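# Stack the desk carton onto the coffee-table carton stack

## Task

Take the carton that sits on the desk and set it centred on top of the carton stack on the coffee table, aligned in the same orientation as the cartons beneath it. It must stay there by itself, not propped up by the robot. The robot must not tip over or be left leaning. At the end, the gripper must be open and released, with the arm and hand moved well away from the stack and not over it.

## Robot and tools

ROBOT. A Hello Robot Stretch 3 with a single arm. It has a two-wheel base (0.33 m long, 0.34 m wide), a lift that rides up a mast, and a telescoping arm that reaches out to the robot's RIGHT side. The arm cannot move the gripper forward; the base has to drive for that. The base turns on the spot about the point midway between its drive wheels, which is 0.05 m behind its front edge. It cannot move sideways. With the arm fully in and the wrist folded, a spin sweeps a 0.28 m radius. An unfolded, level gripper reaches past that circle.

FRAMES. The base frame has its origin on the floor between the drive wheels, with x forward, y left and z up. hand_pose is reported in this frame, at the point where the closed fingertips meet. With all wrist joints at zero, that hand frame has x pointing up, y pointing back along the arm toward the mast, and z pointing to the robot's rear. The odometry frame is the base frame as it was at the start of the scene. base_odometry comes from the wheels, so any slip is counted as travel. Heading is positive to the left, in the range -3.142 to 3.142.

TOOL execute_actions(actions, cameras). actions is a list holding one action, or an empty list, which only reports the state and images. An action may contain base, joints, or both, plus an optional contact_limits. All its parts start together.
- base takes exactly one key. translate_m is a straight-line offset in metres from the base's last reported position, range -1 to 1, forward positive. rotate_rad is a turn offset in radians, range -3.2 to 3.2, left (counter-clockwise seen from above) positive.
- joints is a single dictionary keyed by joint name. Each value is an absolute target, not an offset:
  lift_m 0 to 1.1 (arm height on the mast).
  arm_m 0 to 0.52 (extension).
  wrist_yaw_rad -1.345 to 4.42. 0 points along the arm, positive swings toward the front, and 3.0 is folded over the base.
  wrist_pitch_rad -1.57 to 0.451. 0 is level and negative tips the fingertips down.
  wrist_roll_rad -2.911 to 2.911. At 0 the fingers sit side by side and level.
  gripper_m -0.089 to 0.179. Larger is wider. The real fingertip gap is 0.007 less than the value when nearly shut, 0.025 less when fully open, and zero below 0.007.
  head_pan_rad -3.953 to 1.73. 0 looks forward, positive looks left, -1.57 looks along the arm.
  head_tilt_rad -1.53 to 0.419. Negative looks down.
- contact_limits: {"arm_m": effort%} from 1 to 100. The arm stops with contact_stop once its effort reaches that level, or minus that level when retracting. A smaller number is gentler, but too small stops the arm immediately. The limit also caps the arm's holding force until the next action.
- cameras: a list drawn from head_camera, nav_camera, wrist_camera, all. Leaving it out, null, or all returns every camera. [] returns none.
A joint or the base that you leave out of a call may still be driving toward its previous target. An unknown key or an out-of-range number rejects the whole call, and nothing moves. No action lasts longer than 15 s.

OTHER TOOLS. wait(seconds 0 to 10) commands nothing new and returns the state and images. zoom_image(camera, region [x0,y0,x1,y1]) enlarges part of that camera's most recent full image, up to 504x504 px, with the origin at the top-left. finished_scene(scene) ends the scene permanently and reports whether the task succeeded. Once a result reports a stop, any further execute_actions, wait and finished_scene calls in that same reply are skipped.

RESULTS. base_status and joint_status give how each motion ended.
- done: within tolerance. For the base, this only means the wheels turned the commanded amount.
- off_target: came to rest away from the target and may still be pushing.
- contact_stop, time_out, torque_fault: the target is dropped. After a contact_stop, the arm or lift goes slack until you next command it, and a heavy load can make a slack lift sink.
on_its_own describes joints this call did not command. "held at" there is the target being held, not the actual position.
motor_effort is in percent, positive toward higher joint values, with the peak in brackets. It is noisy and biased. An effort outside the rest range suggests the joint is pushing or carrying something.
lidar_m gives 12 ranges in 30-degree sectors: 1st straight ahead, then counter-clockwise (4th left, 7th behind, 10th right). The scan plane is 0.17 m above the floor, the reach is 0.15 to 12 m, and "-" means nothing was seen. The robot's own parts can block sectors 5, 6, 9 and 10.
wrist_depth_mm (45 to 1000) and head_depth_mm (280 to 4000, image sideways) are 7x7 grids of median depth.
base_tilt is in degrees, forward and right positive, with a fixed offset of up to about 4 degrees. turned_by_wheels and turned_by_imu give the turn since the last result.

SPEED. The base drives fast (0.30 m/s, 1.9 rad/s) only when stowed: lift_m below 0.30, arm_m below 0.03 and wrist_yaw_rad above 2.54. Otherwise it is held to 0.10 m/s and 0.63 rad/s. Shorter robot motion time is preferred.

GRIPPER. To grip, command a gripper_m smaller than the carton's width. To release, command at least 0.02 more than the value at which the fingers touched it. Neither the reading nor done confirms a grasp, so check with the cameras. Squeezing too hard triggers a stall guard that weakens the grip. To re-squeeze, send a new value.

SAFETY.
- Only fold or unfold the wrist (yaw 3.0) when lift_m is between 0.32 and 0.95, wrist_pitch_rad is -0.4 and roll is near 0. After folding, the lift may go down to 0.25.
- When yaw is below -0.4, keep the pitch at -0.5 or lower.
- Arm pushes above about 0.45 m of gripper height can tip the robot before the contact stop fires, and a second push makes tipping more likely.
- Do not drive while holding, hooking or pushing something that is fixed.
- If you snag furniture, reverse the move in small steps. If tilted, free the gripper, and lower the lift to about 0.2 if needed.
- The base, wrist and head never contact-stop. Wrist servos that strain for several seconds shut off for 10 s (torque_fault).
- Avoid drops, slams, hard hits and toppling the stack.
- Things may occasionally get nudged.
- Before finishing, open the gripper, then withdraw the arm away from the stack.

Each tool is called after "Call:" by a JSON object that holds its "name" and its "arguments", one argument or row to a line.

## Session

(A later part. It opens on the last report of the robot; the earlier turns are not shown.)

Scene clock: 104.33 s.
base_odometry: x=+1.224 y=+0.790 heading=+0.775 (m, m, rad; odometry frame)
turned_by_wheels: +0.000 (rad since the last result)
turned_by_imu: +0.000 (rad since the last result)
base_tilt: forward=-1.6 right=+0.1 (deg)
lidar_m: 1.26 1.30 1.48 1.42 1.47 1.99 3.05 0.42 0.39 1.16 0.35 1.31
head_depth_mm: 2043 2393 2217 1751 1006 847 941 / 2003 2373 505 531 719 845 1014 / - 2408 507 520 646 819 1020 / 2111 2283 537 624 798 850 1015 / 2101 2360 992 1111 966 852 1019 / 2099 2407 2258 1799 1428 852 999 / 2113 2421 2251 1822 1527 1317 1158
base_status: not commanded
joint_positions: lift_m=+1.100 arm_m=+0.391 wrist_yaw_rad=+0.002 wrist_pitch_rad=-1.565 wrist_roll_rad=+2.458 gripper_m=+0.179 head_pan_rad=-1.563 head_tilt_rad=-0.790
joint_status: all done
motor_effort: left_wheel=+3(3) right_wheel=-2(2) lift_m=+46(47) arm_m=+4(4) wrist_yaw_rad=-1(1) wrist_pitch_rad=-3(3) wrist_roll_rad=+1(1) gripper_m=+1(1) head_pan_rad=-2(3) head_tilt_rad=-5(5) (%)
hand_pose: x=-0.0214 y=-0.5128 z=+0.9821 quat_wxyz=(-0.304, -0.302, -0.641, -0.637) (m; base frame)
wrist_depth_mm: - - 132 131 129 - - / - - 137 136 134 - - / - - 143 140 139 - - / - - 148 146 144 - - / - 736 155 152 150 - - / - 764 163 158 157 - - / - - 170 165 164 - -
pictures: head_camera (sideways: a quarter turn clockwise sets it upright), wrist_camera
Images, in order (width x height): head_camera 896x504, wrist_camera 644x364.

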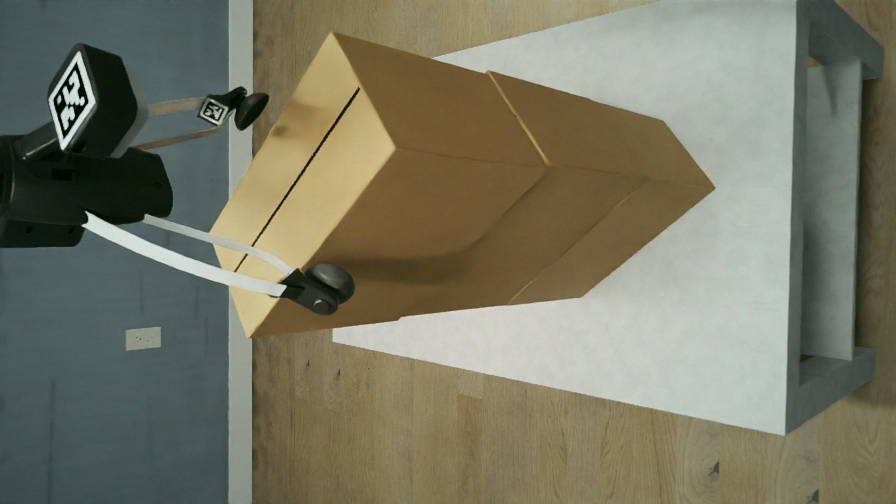

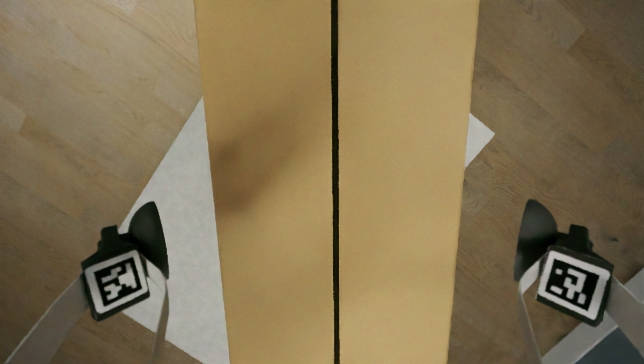

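Call:
{"name": "execute_actions", "arguments": {
  "actions": [
    {"base":{"translate_m":-0.035},"joints":{"arm_m":0.348}}
  ],
  "cameras": ["wrist_camera"]
}}

Call:
{"name": "execute_actions", "arguments": {
  "actions": [
    {"base":{"translate_m":-0.035},"joints":{"arm_m":0.305}}
  ],
  "cameras": ["wrist_camera"]
}}

Call:
{"name": "execute_actions", "arguments": {
  "actions": [
    {"base":{"translate_m":-0.035},"joints":{"arm_m":0.262}}
  ],
  "cameras": ["wrist_camera"]
}}

Call:
{"name": "execute_actions", "arguments": {
  "actions": [
    {"base":{"translate_m":-0.035},"joints":{"arm_m":0.219}}
  ],
  "cameras": ["wrist_camera","head_camera"]
}}

Scene clock: 106.63 s.
base_odometry: x=+1.199 y=+0.766 heading=+0.775 (m, m, rad; odometry frame)
turned_by_wheels: +0.000 (rad since the last result)
turned_by_imu: -0.001 (rad since the last result)
base_tilt: forward=-1.5 right=+0.1 (deg)
lidar_m: 1.29 1.34 1.48 1.42 1.47 2.00 3.00 2.93 0.37 1.17 0.37 1.35
head_depth_mm: 2041 2371 2230 1813 1444 863 945 / 2009 2436 523 609 962 847 1017 / - 2489 508 507 646 817 1014 / 2101 2309 509 558 716 835 1020 / 2107 2322 575 723 936 853 1024 / 2103 2417 2188 1779 1012 852 1009 / 2108 2447 2259 1840 1532 1323 1140
base_status: done
joint_positions: lift_m=+1.100 arm_m=+0.348 wrist_yaw_rad=+0.002 wrist_pitch_rad=-1.565 wrist_roll_rad=+2.458 gripper_m=+0.179 head_pan_rad=-1.563 head_tilt_rad=-0.790
joint_status: all done
motor_effort: left_wheel=+3(3) right_wheel=-2(8) lift_m=+45(46) arm_m=-6(8) wrist_yaw_rad=-1(1) wrist_pitch_rad=-3(3) wrist_roll_rad=+1(1) gripper_m=+0(0) head_pan_rad=-3(3) head_tilt_rad=-5(4) (%)
hand_pose: x=-0.0214 y=-0.4706 z=+0.9821 quat_wxyz=(-0.304, -0.302, -0.641, -0.637) (m; base frame)
wrist_depth_mm: - - - 620 - - - / - - - 636 - - - / - - 144 142 139 - - / - - 149 146 145 - - / - 731 156 152 150 - - / - 771 162 159 157 - - / - - 171 166 165 - -
pictures: wrist_camera
Images, in order (width x height): wrist_camera 644x364.

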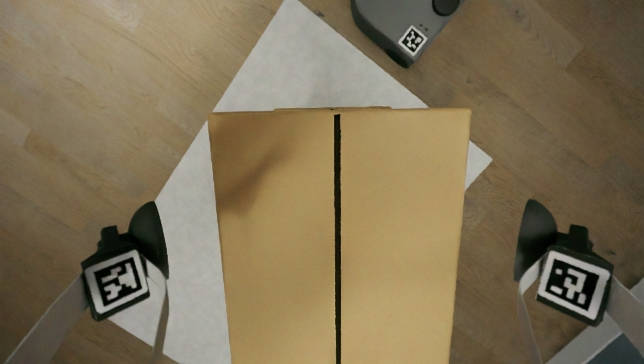

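Scene clock: 108.07 s.
base_odometry: x=+1.174 y=+0.741 heading=+0.775 (m, m, rad; odometry frame)
turned_by_wheels: +0.000 (rad since the last result)
turned_by_imu: +0.000 (rad since the last result)
base_tilt: forward=-1.5 right=+0.0 (deg)
lidar_m: 1.33 1.37 1.48 1.42 1.47 1.99 2.98 2.90 0.35 1.16 0.39 0.41
head_depth_mm: 2077 2454 2221 1804 1511 1258 1109 / 2054 2498 2168 1202 980 849 1001 / - - 508 551 707 834 1013 / 2069 2341 509 512 652 818 1018 / 2093 2299 545 650 864 851 1019 / 2113 2362 648 1176 987 853 1009 / 2126 2444 2266 1816 1534 889 1120
base_status: done
joint_positions: lift_m=+1.100 arm_m=+0.305 wrist_yaw_rad=+0.002 wrist_pitch_rad=-1.564 wrist_roll_rad=+2.458 gripper_m=+0.179 head_pan_rad=-1.563 head_tilt_rad=-0.790
joint_status: all done
motor_effort: left_wheel=+3(6) right_wheel=-2(5) lift_m=+46(45) arm_m=-6(6) wrist_yaw_rad=+0(1) wrist_pitch_rad=-3(3) wrist_roll_rad=+1(1) gripper_m=+1(0) head_pan_rad=-3(4) head_tilt_rad=-4(4) (%)
hand_pose: x=-0.0214 y=-0.4276 z=+0.9821 quat_wxyz=(-0.304, -0.302, -0.641, -0.637) (m; base frame)
wrist_depth_mm: - - - - - - - / - - - 641 - - - / - - 675 662 671 - - / - - 689 243 664 - - / - - 172 155 152 - - / - 766 163 158 157 - - / - 803 170 166 164 - -
pictures: wrist_camera
Images, in order (width x height): wrist_camera 644x364.

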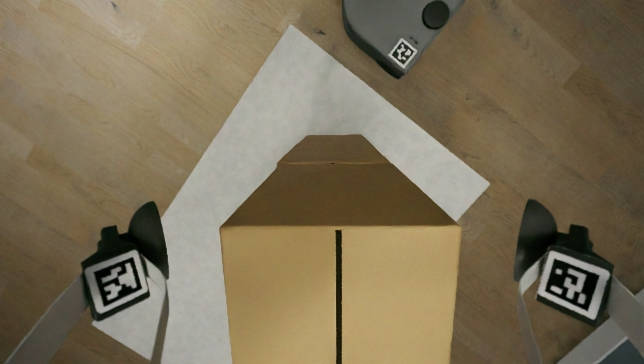

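Scene clock: 109.50 s.
base_odometry: x=+1.149 y=+0.717 heading=+0.775 (m, m, rad; odometry frame)
turned_by_wheels: +0.000 (rad since the last result)
turned_by_imu: +0.000 (rad since the last result)
base_tilt: forward=-1.6 right=-0.1 (deg)
lidar_m: 1.36 1.41 1.48 1.42 1.48 1.99 2.94 2.88 0.33 1.15 0.42 0.42
head_depth_mm: 2086 - 2234 1813 1517 1308 1151 / 2072 - 2165 1717 1008 847 954 / - - 1393 1075 942 847 1018 / 2067 2406 495 532 650 818 1018 / 2112 2309 524 571 748 851 1022 / 2123 2318 568 787 967 853 1020 / 2124 2407 2189 1832 1458 856 1018
base_status: done
joint_positions: lift_m=+1.100 arm_m=+0.262 wrist_yaw_rad=+0.002 wrist_pitch_rad=-1.564 wrist_roll_rad=+2.458 gripper_m=+0.179 head_pan_rad=-1.563 head_tilt_rad=-0.790
joint_status: all done
motor_effort: left_wheel=+3(7) right_wheel=-2(6) lift_m=+46(46) arm_m=-6(6) wrist_yaw_rad=-2(1) wrist_pitch_rad=-3(3) wrist_roll_rad=+1(1) gripper_m=+0(0) head_pan_rad=-3(3) head_tilt_rad=-4(4) (%)
hand_pose: x=-0.0214 y=-0.3846 z=+0.9821 quat_wxyz=(-0.304, -0.302, -0.641, -0.637) (m; base frame)
wrist_depth_mm: - - - - - - - / - - - 649 - - - / - - - 657 - - - / - - 702 473 693 - - / - - 733 282 701 - - / - 783 747 201 211 - - / - 811 780 167 166 - -
pictures: wrist_camera
Images, in order (width x height): wrist_camera 644x364.

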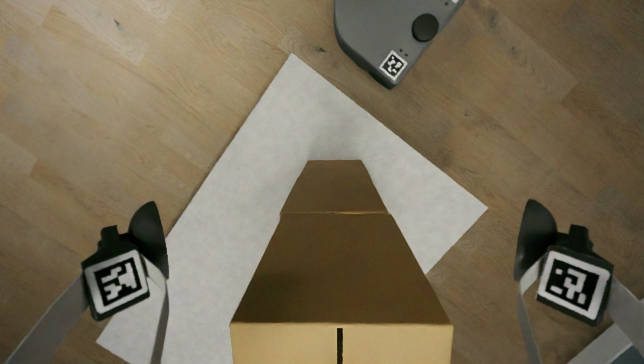

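Scene clock: 110.90 s.
base_odometry: x=+1.124 y=+0.692 heading=+0.775 (m, m, rad; odometry frame)
turned_by_wheels: +0.000 (rad since the last result)
turned_by_imu: +0.000 (rad since the last result)
base_tilt: forward=-1.8 right=+0.1 (deg)
lidar_m: 1.40 1.45 1.48 1.42 1.47 1.99 2.91 3.23 0.32 1.15 0.47 0.44
head_depth_mm: 2126 2281 2126 1794 1510 1312 1153 / 2129 - 2149 1809 1450 883 1096 / - - 1381 1172 988 850 1019 / 2057 2466 518 569 699 834 1020 / 2115 2345 510 496 669 833 1017 / 2120 2304 529 629 936 852 1020 / 2107 2381 642 1777 991 854 1002
base_status: done
joint_positions: lift_m=+1.100 arm_m=+0.219 wrist_yaw_rad=+0.002 wrist_pitch_rad=-1.564 wrist_roll_rad=+2.458 gripper_m=+0.179 head_pan_rad=-1.563 head_tilt_rad=-0.790
joint_status: all done
motor_effort: left_wheel=+3(6) right_wheel=-2(7) lift_m=+46(45) arm_m=-6(5) wrist_yaw_rad=-1(1) wrist_pitch_rad=-3(3) wrist_roll_rad=+1(1) gripper_m=+0(1) head_pan_rad=-3(2) head_tilt_rad=-4(4) (%)
hand_pose: x=-0.0214 y=-0.3416 z=+0.9821 quat_wxyz=(-0.304, -0.302, -0.641, -0.637) (m; base frame)
wrist_depth_mm: - - - - - - - / - - - - - - - / - - - 664 - - - / - - 708 696 709 - - / - - 728 417 700 - - / - 760 760 299 736 - - / - 830 792 232 252 - -
pictures: head_camera (sideways: a quarter turn clockwise sets it upright), wrist_camera
Images, in order (width x height): head_camera 896x504, wrist_camera 644x364.

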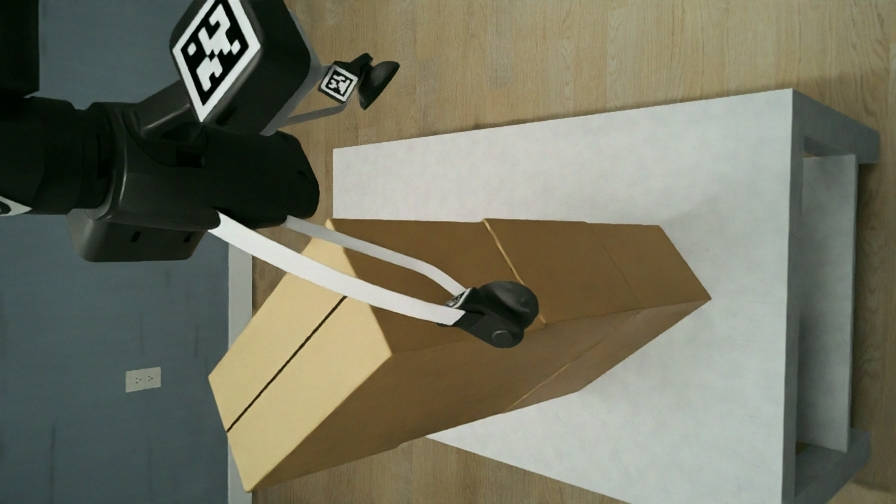

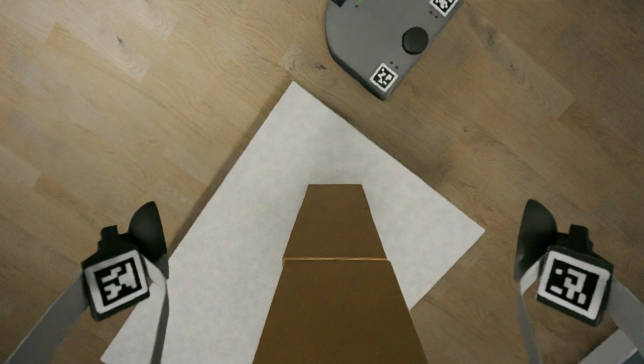

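Clear of the carton; the stack is aligned.

Call:
{"name": "execute_actions", "arguments": {
  "actions": [
    {"base":{"translate_m":-0.25},"joints":{"arm_m":0.0,"head_pan_rad":-1.2}}
  ],
  "cameras": ["head_camera"]
}}

Scene clock: 114.77 s.
base_odometry: x=+0.945 y=+0.517 heading=+0.775 (m, m, rad; odometry frame)
turned_by_wheels: +0.000 (rad since the last result)
turned_by_imu: -0.002 (rad since the last result)
base_tilt: forward=-1.6 right=+0.0 (deg)
lidar_m: 1.65 1.70 1.48 1.42 1.46 1.98 2.65 3.00 2.27 0.33 0.31 0.65
head_depth_mm: 2036 2299 2196 1910 - - 1109 / 2109 2380 2208 1240 1473 1340 1109 / 2196 2517 2245 1174 985 1234 - / 2260 2575 1452 1173 986 849 1054 / 2360 2628 581 676 823 869 1116 / 2476 668 554 653 946 905 1156 / 2273 2363 2102 1825 992 1141 1162
base_status: done
joint_positions: lift_m=+1.100 arm_m=+0.001 wrist_yaw_rad=+0.002 wrist_pitch_rad=-1.564 wrist_roll_rad=+2.459 gripper_m=+0.179 head_pan_rad=-1.207 head_tilt_rad=-0.790
joint_status: all done
motor_effort: left_wheel=+3(5) right_wheel=-2(7) lift_m=+46(46) arm_m=-6(5) wrist_yaw_rad=-2(1) wrist_pitch_rad=-3(3) wrist_roll_rad=+1(1) gripper_m=+1(1) head_pan_rad=+4(28) head_tilt_rad=-4(5) (%)
hand_pose: x=-0.0214 y=-0.1231 z=+0.9821 quat_wxyz=(-0.304, -0.303, -0.641, -0.637) (m; base frame)
wrist_depth_mm: - - - - - - - / - - - - - - - / - - - - - - - / - - - - - - - / - - - - - - - / - - - 754 772 - - / - - 841 773 763 - -
pictures: head_camera (sideways: a quarter turn clockwise sets it upright)
Images, in order (width x height): head_camera 896x504.

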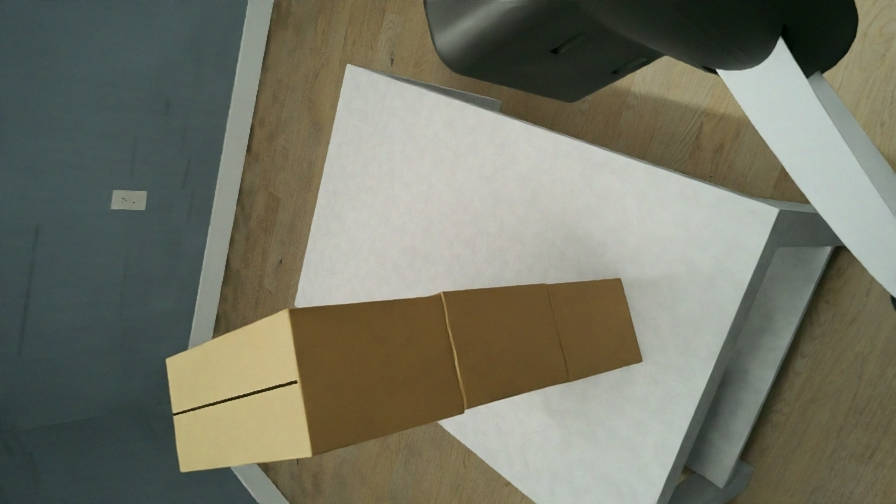

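Call:
{"name": "finished_scene", "arguments": {
  "scene": 2
}}

The scene is finished: the task was done.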